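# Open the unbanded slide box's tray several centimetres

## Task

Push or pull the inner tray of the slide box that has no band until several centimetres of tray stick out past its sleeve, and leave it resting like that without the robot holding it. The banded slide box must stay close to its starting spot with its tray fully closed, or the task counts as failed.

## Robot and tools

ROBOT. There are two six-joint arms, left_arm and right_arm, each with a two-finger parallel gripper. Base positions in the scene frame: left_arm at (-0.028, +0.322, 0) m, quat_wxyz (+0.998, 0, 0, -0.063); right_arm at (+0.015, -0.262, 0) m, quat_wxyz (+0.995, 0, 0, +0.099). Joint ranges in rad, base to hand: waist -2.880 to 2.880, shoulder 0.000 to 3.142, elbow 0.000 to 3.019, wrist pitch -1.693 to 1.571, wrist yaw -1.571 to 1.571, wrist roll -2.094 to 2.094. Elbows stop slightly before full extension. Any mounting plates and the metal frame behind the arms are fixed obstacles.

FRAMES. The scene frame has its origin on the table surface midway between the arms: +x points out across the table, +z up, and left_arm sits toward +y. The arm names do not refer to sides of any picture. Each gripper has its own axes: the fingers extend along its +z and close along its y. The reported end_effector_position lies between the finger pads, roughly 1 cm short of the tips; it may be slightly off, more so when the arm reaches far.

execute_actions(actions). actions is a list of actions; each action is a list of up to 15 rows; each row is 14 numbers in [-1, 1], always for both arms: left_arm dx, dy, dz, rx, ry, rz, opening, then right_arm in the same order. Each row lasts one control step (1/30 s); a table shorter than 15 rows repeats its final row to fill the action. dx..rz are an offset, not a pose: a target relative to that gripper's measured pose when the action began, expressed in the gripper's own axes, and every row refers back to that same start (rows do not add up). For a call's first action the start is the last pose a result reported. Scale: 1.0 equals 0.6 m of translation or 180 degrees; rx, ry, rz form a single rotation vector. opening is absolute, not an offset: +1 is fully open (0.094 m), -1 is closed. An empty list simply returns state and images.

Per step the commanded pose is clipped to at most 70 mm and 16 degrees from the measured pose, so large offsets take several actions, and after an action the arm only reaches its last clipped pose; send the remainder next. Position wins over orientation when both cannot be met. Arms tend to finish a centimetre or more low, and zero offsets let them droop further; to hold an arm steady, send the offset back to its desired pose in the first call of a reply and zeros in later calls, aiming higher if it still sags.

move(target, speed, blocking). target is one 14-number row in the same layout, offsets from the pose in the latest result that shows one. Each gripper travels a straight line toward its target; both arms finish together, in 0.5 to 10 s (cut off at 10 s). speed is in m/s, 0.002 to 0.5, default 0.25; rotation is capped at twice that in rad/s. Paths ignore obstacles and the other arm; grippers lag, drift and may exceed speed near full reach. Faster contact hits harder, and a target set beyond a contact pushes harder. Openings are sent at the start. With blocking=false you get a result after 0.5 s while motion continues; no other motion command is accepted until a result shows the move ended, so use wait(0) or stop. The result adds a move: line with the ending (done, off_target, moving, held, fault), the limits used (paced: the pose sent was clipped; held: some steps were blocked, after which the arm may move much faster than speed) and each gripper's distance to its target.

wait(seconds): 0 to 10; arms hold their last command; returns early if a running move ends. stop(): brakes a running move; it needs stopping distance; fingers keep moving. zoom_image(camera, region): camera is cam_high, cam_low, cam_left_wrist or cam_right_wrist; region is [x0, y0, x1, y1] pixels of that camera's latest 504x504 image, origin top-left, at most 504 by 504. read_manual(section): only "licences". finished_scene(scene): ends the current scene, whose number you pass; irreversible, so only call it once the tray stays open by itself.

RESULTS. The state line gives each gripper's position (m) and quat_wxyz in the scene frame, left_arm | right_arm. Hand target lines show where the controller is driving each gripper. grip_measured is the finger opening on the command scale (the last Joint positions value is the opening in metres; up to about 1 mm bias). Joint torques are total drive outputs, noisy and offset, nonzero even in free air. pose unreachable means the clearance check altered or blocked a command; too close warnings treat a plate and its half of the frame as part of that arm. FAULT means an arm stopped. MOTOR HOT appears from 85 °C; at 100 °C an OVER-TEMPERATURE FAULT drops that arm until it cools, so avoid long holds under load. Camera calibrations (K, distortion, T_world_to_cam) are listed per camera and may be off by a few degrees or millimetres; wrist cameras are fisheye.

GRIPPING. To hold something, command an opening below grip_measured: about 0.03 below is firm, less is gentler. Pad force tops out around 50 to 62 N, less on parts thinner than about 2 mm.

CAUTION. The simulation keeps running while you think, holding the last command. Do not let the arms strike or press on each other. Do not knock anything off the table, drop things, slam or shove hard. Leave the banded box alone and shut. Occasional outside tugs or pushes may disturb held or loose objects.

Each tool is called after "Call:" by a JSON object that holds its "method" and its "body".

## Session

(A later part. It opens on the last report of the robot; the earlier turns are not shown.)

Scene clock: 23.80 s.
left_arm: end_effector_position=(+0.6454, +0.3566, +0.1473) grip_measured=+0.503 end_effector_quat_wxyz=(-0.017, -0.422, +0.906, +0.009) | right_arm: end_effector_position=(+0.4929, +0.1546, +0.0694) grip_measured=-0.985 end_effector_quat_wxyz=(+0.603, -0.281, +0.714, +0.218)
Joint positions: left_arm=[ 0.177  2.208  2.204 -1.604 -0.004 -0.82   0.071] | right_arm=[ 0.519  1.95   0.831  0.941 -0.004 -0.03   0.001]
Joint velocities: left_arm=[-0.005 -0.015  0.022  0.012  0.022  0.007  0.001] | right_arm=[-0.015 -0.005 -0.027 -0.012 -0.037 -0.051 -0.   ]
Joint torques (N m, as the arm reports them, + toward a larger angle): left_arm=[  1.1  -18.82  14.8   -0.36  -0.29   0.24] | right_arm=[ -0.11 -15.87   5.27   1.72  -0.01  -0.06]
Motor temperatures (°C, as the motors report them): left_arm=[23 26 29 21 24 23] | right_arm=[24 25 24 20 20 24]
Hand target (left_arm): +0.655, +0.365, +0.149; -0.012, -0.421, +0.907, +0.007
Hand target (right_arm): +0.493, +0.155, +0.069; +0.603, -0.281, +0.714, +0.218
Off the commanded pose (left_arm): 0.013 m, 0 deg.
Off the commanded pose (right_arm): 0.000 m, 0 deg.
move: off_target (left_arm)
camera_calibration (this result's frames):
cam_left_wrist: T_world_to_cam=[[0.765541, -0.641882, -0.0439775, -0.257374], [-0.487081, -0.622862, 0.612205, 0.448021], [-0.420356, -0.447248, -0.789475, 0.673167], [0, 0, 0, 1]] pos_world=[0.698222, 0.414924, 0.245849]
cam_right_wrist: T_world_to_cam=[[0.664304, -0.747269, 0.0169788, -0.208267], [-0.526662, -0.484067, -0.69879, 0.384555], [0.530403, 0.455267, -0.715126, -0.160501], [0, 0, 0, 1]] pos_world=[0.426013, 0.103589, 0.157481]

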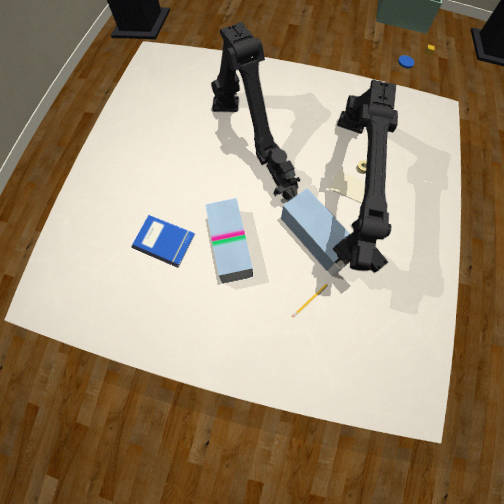

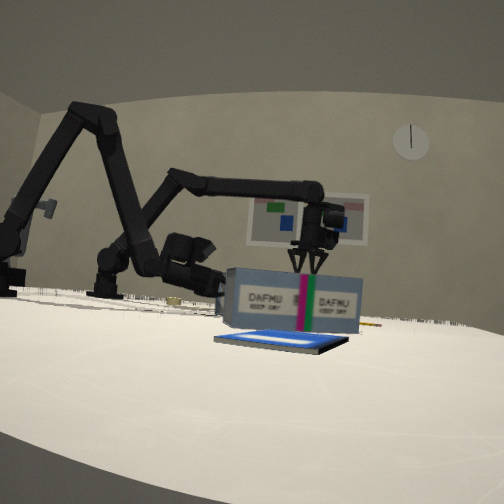

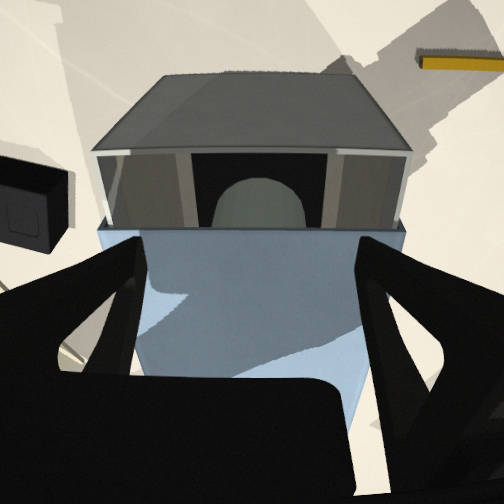

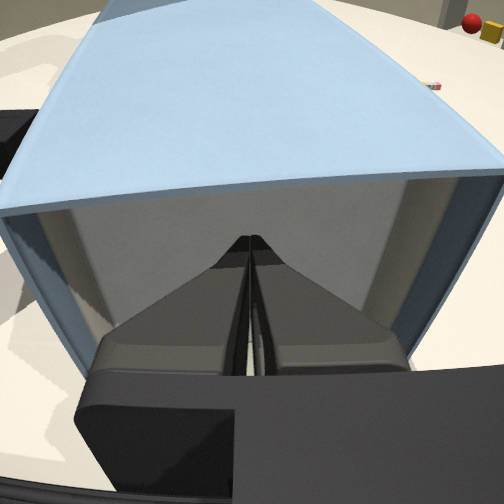

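Call:
{"method": "move", "body": {"target": [-0.032,0,0.01,0,0,0,0.5,0,0,0,0,0,0,-1], "speed": 0.05}}

Scene clock: 24.80 s.
left_arm: end_effector_position=(+0.6473, +0.3616, +0.1421) grip_measured=+0.503 end_effector_quat_wxyz=(-0.019, -0.422, +0.906, +0.010) | right_arm: end_effector_position=(+0.4929, +0.1546, +0.0694) grip_measured=-0.985 end_effector_quat_wxyz=(+0.603, -0.281, +0.714, +0.218)
Joint positions: left_arm=[ 0.185  2.22   2.212 -1.604 -0.004 -0.813  0.071] | right_arm=[ 0.519  1.95   0.831  0.941 -0.004 -0.03   0.001]
Joint velocities: left_arm=[ 0.015 -0.005 -0.007  0.007  0.022 -0.022 -0.   ] | right_arm=[-0.015  0.015 -0.002 -0.012 -0.037  0.037  0.001]
Joint torques (N m, as the arm reports them, + toward a larger angle): left_arm=[  1.59 -18.23  14.77  -0.21  -0.27   0.23] | right_arm=[ -0.11 -15.87   5.27   1.75  -0.01  -0.06]
Motor temperatures (°C, as the motors report them): left_arm=[23 27 29 21 24 23] | right_arm=[24 25 24 20 20 24]
Hand target (left_arm): +0.657, +0.372, +0.141; -0.016, -0.422, +0.906, +0.009
Hand target (right_arm): +0.493, +0.155, +0.069; +0.603, -0.281, +0.714, +0.218
Off the commanded pose (left_arm): 0.014 m, 0 deg.
Off the commanded pose (right_arm): 0.000 m, 0 deg.
move: off_target (left_arm)
camera_calibration (this result's frames):
cam_left_wrist: T_world_to_cam=[[0.765336, -0.641902, -0.0471363, -0.25525], [-0.484266, -0.622531, 0.614769, 0.452967], [-0.423966, -0.447679, -0.787297, 0.674242], [0, 0, 0, 1]] pos_world=[0.700564, 0.419984, 0.240328]
cam_right_wrist: T_world_to_cam=[[0.664304, -0.747269, 0.0169788, -0.208267], [-0.526662, -0.484067, -0.69879, 0.384555], [0.530403, 0.455267, -0.715126, -0.160501], [0, 0, 0, 1]] pos_world=[0.426013, 0.103589, 0.157481]

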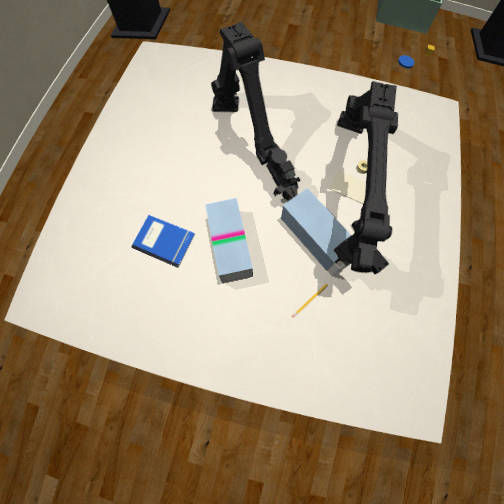

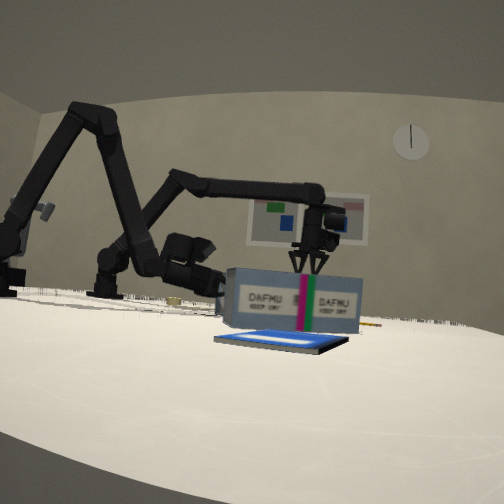

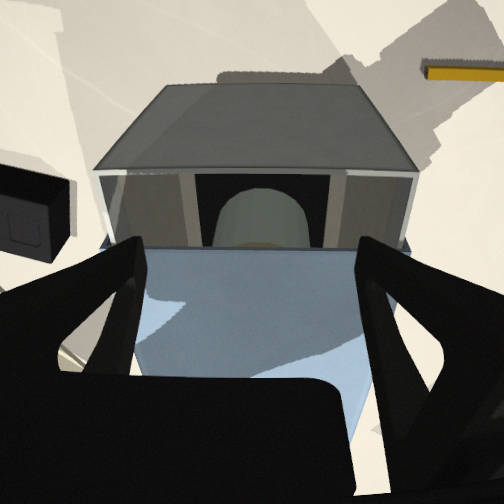

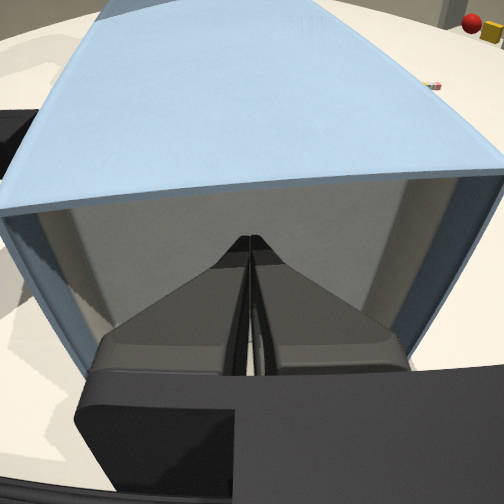

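Call:
{"method": "move", "body": {"target": [-0.02,-0.005,0.065,0,0,0,0.5,0,0,0,0,0,0,-1], "speed": 0.04}}

Scene clock: 26.17 s.
left_arm: end_effector_position=(+0.6547, +0.3620, +0.1302) grip_measured=+0.503 end_effector_quat_wxyz=(-0.005, -0.422, +0.907, +0.004) | right_arm: end_effector_position=(+0.4929, +0.1546, +0.0694) grip_measured=-0.985 end_effector_quat_wxyz=(+0.603, -0.281, +0.714, +0.218)
Joint positions: left_arm=[ 0.185  2.222  2.184 -1.546 -0.004 -0.812  0.071] | right_arm=[ 0.519  1.95   0.831  0.941 -0.004 -0.03   0.001]
Joint velocities: left_arm=[-0.015 -0.005 -0.027 -0.002 -0.022 -0.022  0.   ] | right_arm=[-0.015 -0.015 -0.027  0.012 -0.007 -0.007  0.002]
Joint torques (N m, as the arm reports them, + toward a larger angle): left_arm=[  1.31 -18.66   9.3    1.13  -0.26   0.22] | right_arm=[ -0.08 -15.83   5.27   1.72   0.    -0.06]
Motor temperatures (°C, as the motors report them): left_arm=[23 27 29 21 24 23] | right_arm=[24 25 24 20 20 24]
Hand target (left_arm): +0.655, +0.369, +0.103; -0.019, -0.422, +0.906, +0.009
Hand target (right_arm): +0.493, +0.155, +0.069; +0.603, -0.281, +0.714, +0.218
Off the commanded pose (left_arm): 0.028 m, 2 deg.
Off the commanded pose (right_arm): 0.000 m, 0 deg.
move: off_target (left_arm)
camera_calibration (this result's frames):
cam_left_wrist: T_world_to_cam=[[0.766161, -0.642132, -0.0257817, -0.264389], [-0.502303, -0.623384, 0.599236, 0.478218], [-0.400861, -0.446161, -0.800157, 0.654215], [0, 0, 0, 1]] pos_world=[0.705024, 0.420227, 0.230093]
cam_right_wrist: T_world_to_cam=[[0.664304, -0.747269, 0.0169788, -0.208267], [-0.526662, -0.484067, -0.69879, 0.384555], [0.530403, 0.455267, -0.715126, -0.160501], [0, 0, 0, 1]] pos_world=[0.426013, 0.103589, 0.157481]

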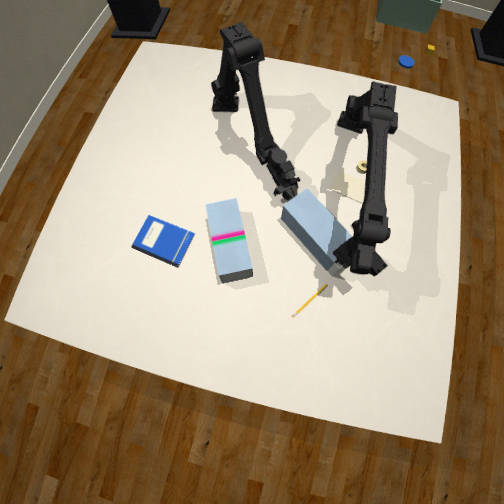

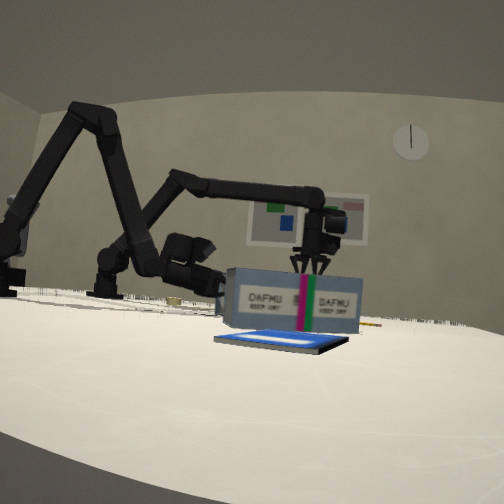

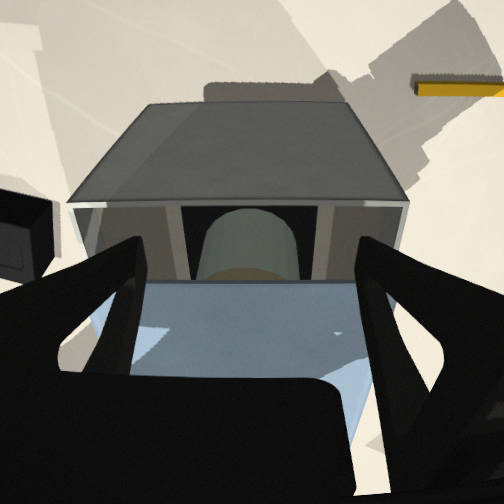

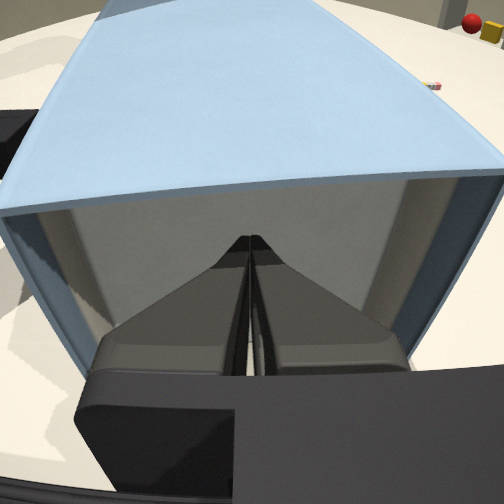

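Call:
{"method": "move", "body": {"target": [0,0.012,0.062,0,0.005,0,0.45,0,0,0,0,0,0,-1], "speed": 0.04}}

Scene clock: 27.47 s.
left_arm: end_effector_position=(+0.6542, +0.3645, +0.1152) grip_measured=+0.452 end_effector_quat_wxyz=(+0.005, -0.424, +0.905, -0.004) | right_arm: end_effector_position=(+0.4929, +0.1546, +0.0694) grip_measured=-0.985 end_effector_quat_wxyz=(+0.603, -0.281, +0.714, +0.218)
Joint positions: left_arm=[ 0.19   2.202  2.11  -1.466  0.003 -0.812  0.068] | right_arm=[ 0.519  1.95   0.831  0.941 -0.004 -0.03   0.001]
Joint velocities: left_arm=[ 0.005 -0.005 -0.012 -0.002  0.037  0.022  0.   ] | right_arm=[-0.005 -0.015 -0.022  0.007  0.022 -0.007  0.001]
Joint torques (N m, as the arm reports them, + toward a larger angle): left_arm=[  0.79 -19.13   8.24   0.68  -0.04   0.21] | right_arm=[ -0.04 -15.85   5.27   1.73  -0.01  -0.06]
Motor temperatures (°C, as the motors report them): left_arm=[23 27 29 21 24 23] | right_arm=[24 25 24 20 20 24]
Hand target (left_arm): +0.648, +0.367, +0.093; -0.013, -0.422, +0.906, +0.001
Hand target (right_arm): +0.493, +0.155, +0.069; +0.603, -0.281, +0.714, +0.218
Off the commanded pose (left_arm): 0.023 m, 2 deg.
Off the commanded pose (right_arm): 0.000 m, 0 deg.
move: off_target (left_arm)
camera_calibration (this result's frames):
cam_left_wrist: T_world_to_cam=[[0.769949, -0.638099, -0.00274163, -0.269436], [-0.514369, -0.623185, 0.589122, 0.497593], [-0.377627, -0.452184, -0.808039, 0.631003], [0, 0, 0, 1]] pos_world=[0.701682, 0.423495, 0.215994]
cam_right_wrist: T_world_to_cam=[[0.664304, -0.747269, 0.0169788, -0.208267], [-0.526662, -0.484067, -0.69879, 0.384555], [0.530403, 0.455267, -0.715126, -0.160501], [0, 0, 0, 1]] pos_world=[0.426013, 0.103589, 0.157481]

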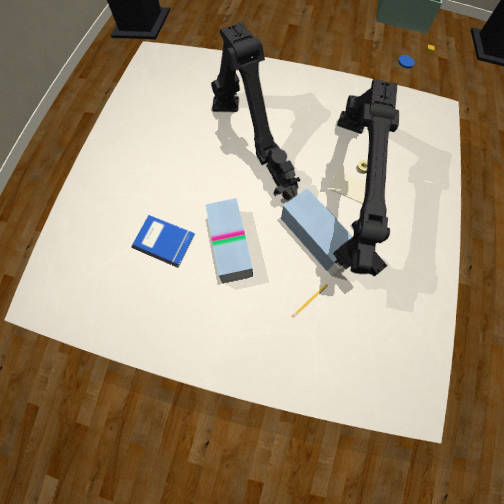

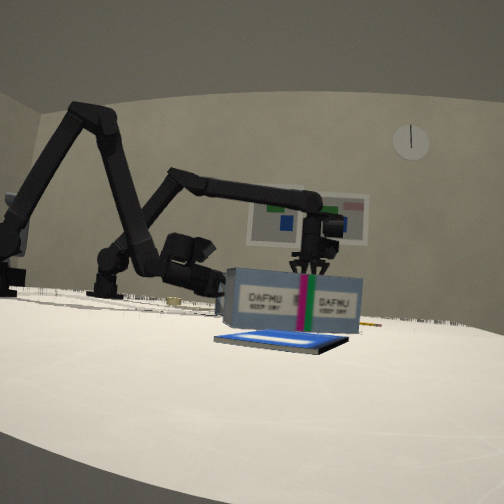

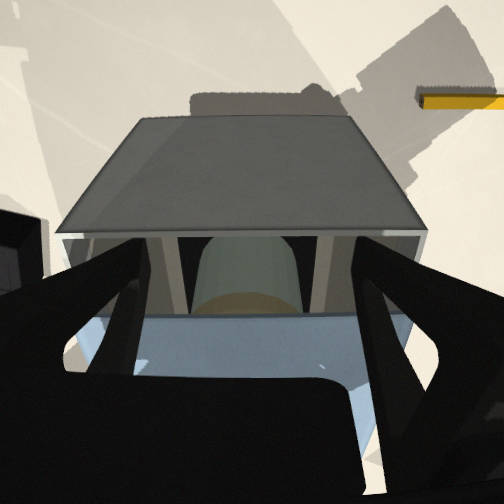

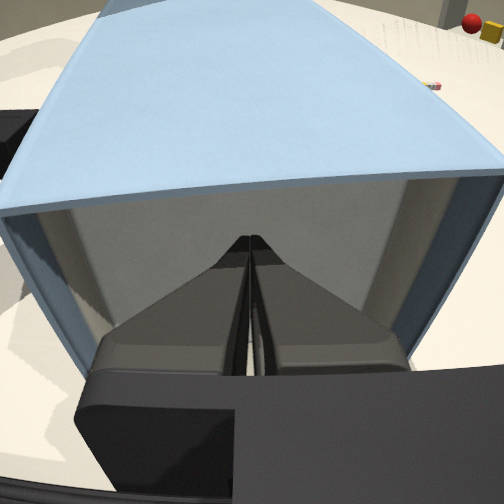

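Call:
{"method": "move", "body": {"target": [0.04,0,0.04,0,0,0,0.45,-0.015,0.03,0.10,-0.04,0,0,-1], "speed": 0.03}}

Scene clock: 29.97 s.
left_arm: end_effector_position=(+0.6530, +0.3727, +0.1164) grip_measured=+0.452 end_effector_quat_wxyz=(+0.040, -0.433, +0.901, -0.004) | right_arm: end_effector_position=(+0.5117, +0.1901, +0.0716) grip_measured=-0.985 end_effector_quat_wxyz=(+0.586, -0.314, +0.701, +0.259)
Joint positions: left_arm=[ 0.196  2.147  2.016 -1.363 -0.021 -0.824  0.068] | right_arm=[ 0.508  1.997  0.948  0.867 -0.129 -0.03   0.001]
Joint velocities: left_arm=[-0.015 -0.015  0.002 -0.012 -0.022  0.051 -0.   ] | right_arm=[-0.005 -0.024  0.012 -0.012 -0.022 -0.095 -0.   ]
Joint torques (N m, as the arm reports them, + toward a larger angle): left_arm=[ -2.5  -18.94   7.19   0.03   0.57  -0.02] | right_arm=[  0.44 -13.88  11.05   0.62  -0.21  -0.07]
Motor temperatures (°C, as the motors report them): left_arm=[23 28 29 21 24 23] | right_arm=[24 25 24 20 20 24]
Hand target (left_arm): +0.639, +0.347, +0.092; +0.005, -0.425, +0.905, -0.003
Hand target (right_arm): +0.524, +0.208, +0.069; +0.585, -0.318, +0.699, +0.262
Off the commanded pose (left_arm): 0.039 m, 4 deg.
Off the commanded pose (right_arm): 0.024 m, 1 deg.
move: off_target (left_arm, right_arm)
camera_calibration (this result's frames):
cam_left_wrist: T_world_to_cam=[[0.781107, -0.623721, 0.029065, -0.279546], [-0.538143, -0.648867, 0.537935, 0.532386], [-0.316662, -0.435826, -0.842485, 0.593362], [0, 0, 0, 1]] pos_world=[0.692749, 0.429691, 0.221635]
cam_right_wrist: T_world_to_cam=[[0.743795, -0.668385, -0.00551748, -0.248329], [-0.481774, -0.530372, -0.697567, 0.398883], [0.463317, 0.521505, -0.716499, -0.163182], [0, 0, 0, 1]] pos_world=[0.452482, 0.130677, 0.159958]

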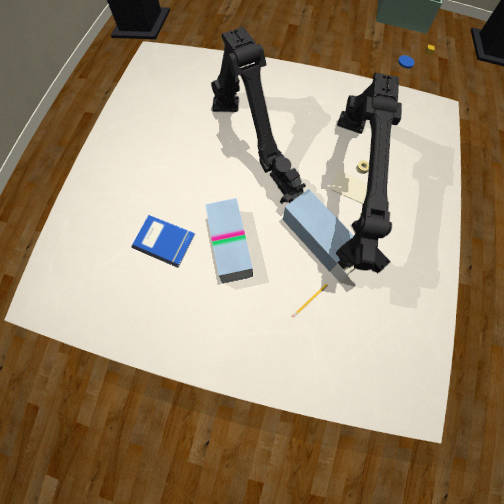

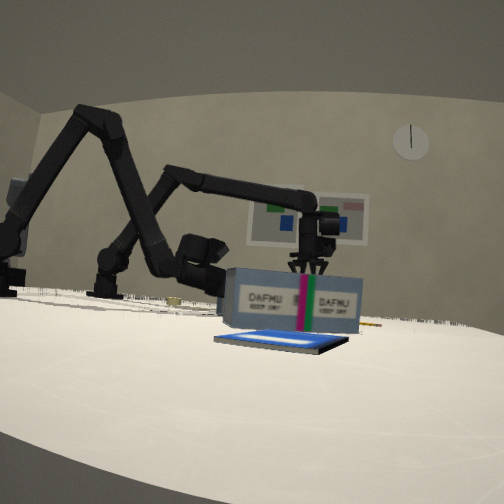

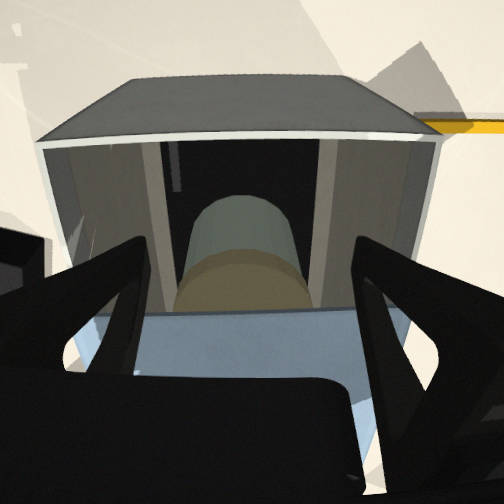

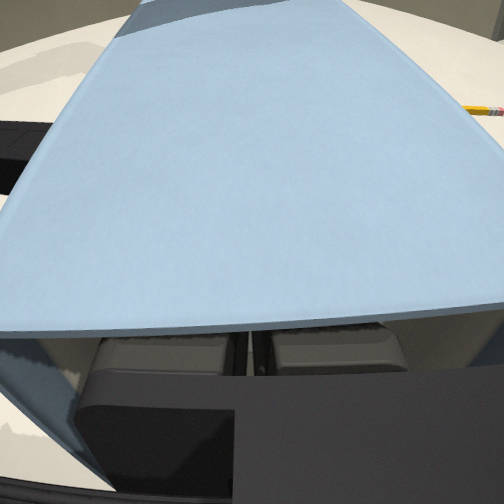

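Call:
{"method": "move", "body": {"target": [0.05,0,0.04,-0.01,0.02,0,0.45,0.0,0.0,0.07,0,-0.01,0,-1], "speed": 0.025}}

Scene clock: 32.03 s.
left_arm: end_effector_position=(+0.6527, +0.3832, +0.1171) grip_measured=+0.452 end_effector_quat_wxyz=(+0.046, -0.448, +0.893, -0.005) | right_arm: end_effector_position=(+0.5260, +0.2016, +0.0711) grip_measured=-0.985 end_effector_quat_wxyz=(+0.594, -0.312, +0.695, +0.260)
Joint positions: left_arm=[ 0.211  2.139  2.005 -1.347 -0.024 -0.844  0.068] | right_arm=[ 0.508  2.035  1.003  0.87  -0.126 -0.03   0.001]
Joint velocities: left_arm=[-0.005 -0.005  0.007  0.002 -0.081  0.007  0.   ] | right_arm=[-0.005 -0.015  0.007 -0.017  0.037 -0.007  0.   ]
Joint torques (N m, as the arm reports them, + toward a larger angle): left_arm=[ -3.28 -19.29   6.83  -0.3    0.75   0.07] | right_arm=[  0.87 -13.48  11.1    1.56   0.23  -0.01]
Motor temperatures (°C, as the motors report them): left_arm=[23 28 29 21 24 23] | right_arm=[24 25 24 20 20 24]
Hand target (left_arm): +0.636, +0.351, +0.092; +0.005, -0.433, +0.901, -0.003
Hand target (right_arm): +0.537, +0.220, +0.065; +0.597, -0.310, +0.691, +0.264
Off the commanded pose (left_arm): 0.046 m, 5 deg.
Off the commanded pose (right_arm): 0.024 m, 1 deg.
move: off_target (left_arm, right_arm)
camera_calibration (this result's frames):
cam_left_wrist: T_world_to_cam=[[0.801777, -0.596479, 0.0369653, -0.297687], [-0.521688, -0.668388, 0.530189, 0.536272], [-0.291539, -0.444378, -0.847074, 0.585827], [0, 0, 0, 1]] pos_world=[0.689236, 0.441202, 0.222917]
cam_right_wrist: T_world_to_cam=[[0.741844, -0.670568, -0.0023631, -0.250027], [-0.472277, -0.519968, -0.711749, 0.405486], [0.476048, 0.529123, -0.70243, -0.185388], [0, 0, 0, 1]] pos_world=[0.465236, 0.141273, 0.157791]

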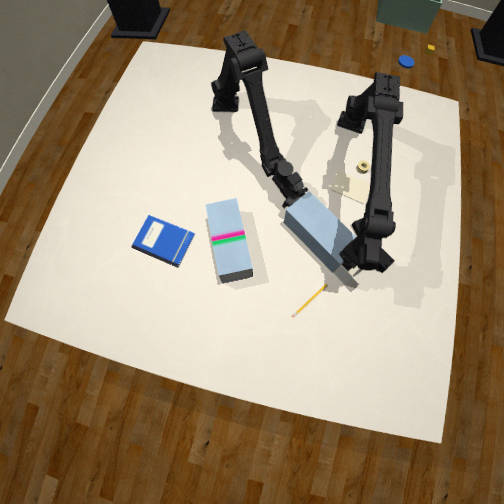

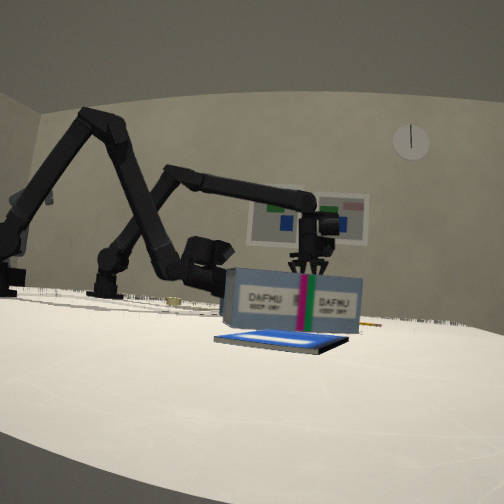

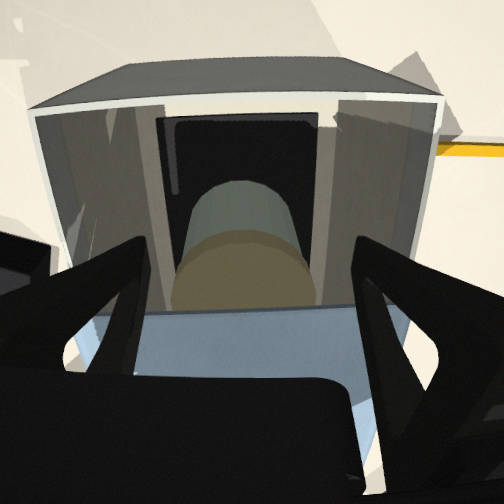

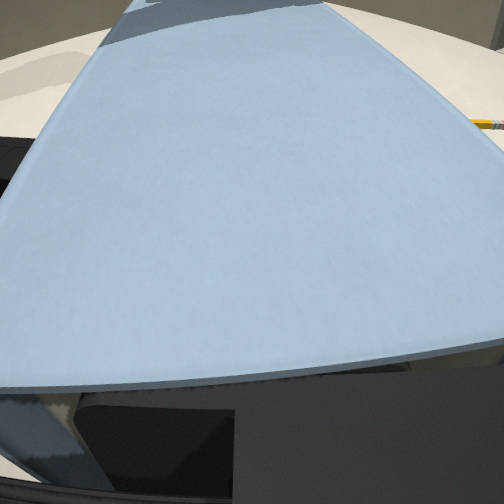

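Call:
{"method": "move", "body": {"target": [-0.015,0,-0.12,0,0,0,0.45,0.02,0,-0.2,0,0,0,-1], "speed": 0.12}}

Scene clock: 33.50 s.
left_arm: end_effector_position=(+0.6436, +0.3844, +0.1737) grip_measured=+0.452 end_effector_quat_wxyz=(+0.035, -0.449, +0.893, +0.001) | right_arm: end_effector_position=(+0.4437, +0.1131, +0.0664) grip_measured=-0.985 end_effector_quat_wxyz=(+0.581, -0.313, +0.705, +0.260)
Joint positions: left_arm=[ 0.213  2.118  2.119 -1.508 -0.027 -0.844  0.068] | right_arm=[ 0.473  1.871  0.65   1.027 -0.164 -0.03   0.001]
Joint velocities: left_arm=[-0.015  0.005 -0.007 -0.012  0.007  0.007 -0.001] | right_arm=[-0.005 -0.015  0.007  0.017  0.066 -0.022 -0.   ]
Joint torques (N m, as the arm reports them, + toward a larger angle): left_arm=[  0.74 -20.08  14.57  -0.17  -0.15   0.18] | right_arm=[ -0.61 -14.36   4.28   2.6   -0.14  -0.11]
Motor temperatures (°C, as the motors report them): left_arm=[23 28 29 21 24 23] | right_arm=[24 25 24 20 20 24]
Hand target (left_arm): +0.651, +0.388, +0.190; +0.047, -0.448, +0.893, -0.005
Hand target (right_arm): +0.446, +0.111, +0.076; +0.594, -0.311, +0.695, +0.260
Off the commanded pose (left_arm): 0.018 m, 1 deg.
Off the commanded pose (right_arm): 0.012 m, 2 deg.
move: off_target (left_arm, right_arm)
camera_calibration (this result's frames):
cam_left_wrist: T_world_to_cam=[[0.803943, -0.594489, 0.0160612, -0.290289], [-0.506231, -0.669917, 0.543085, 0.490741], [-0.312099, -0.444741, -0.839524, 0.643758], [0, 0, 0, 1]] pos_world=[0.68272, 0.442487, 0.278598]
cam_right_wrist: T_world_to_cam=[[0.742747, -0.669432, -0.0137038, -0.248148], [-0.491527, -0.531233, -0.690067, 0.325652], [0.454673, 0.519281, -0.723616, -0.090732], [0, 0, 0, 1]] pos_world=[0.385632, 0.0539942, 0.155666]

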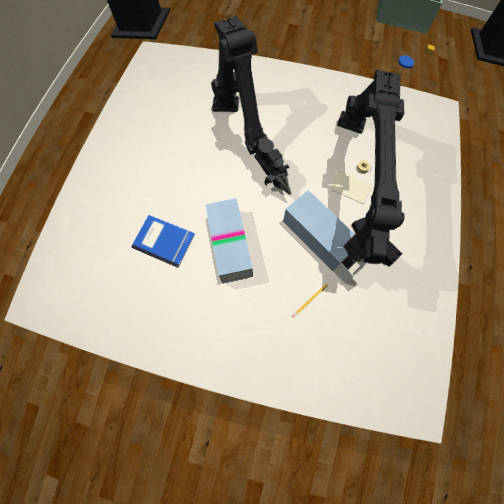

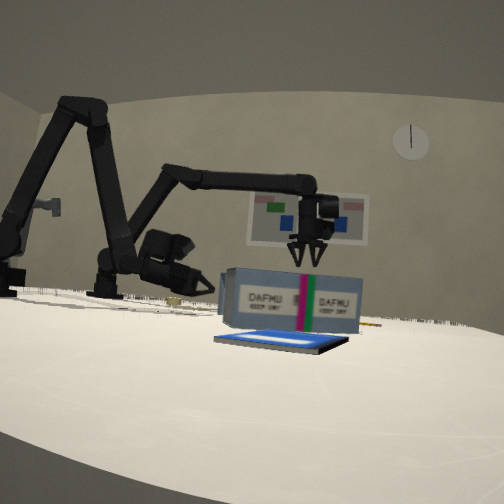

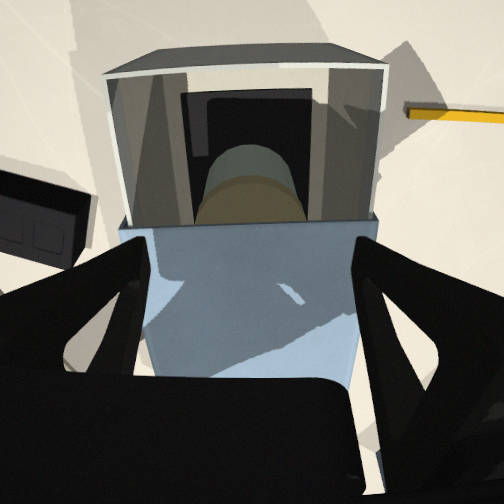

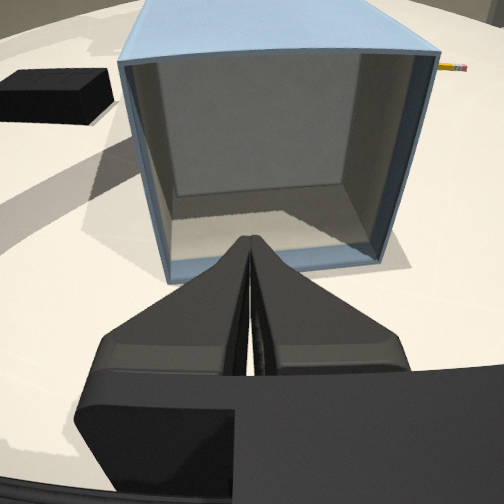

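The tray is out about 7 cm and both arms are clear of it.

Call:
{"method": "finished_scene", "body": {"scene": 1}}

The scene is finished: the task was done.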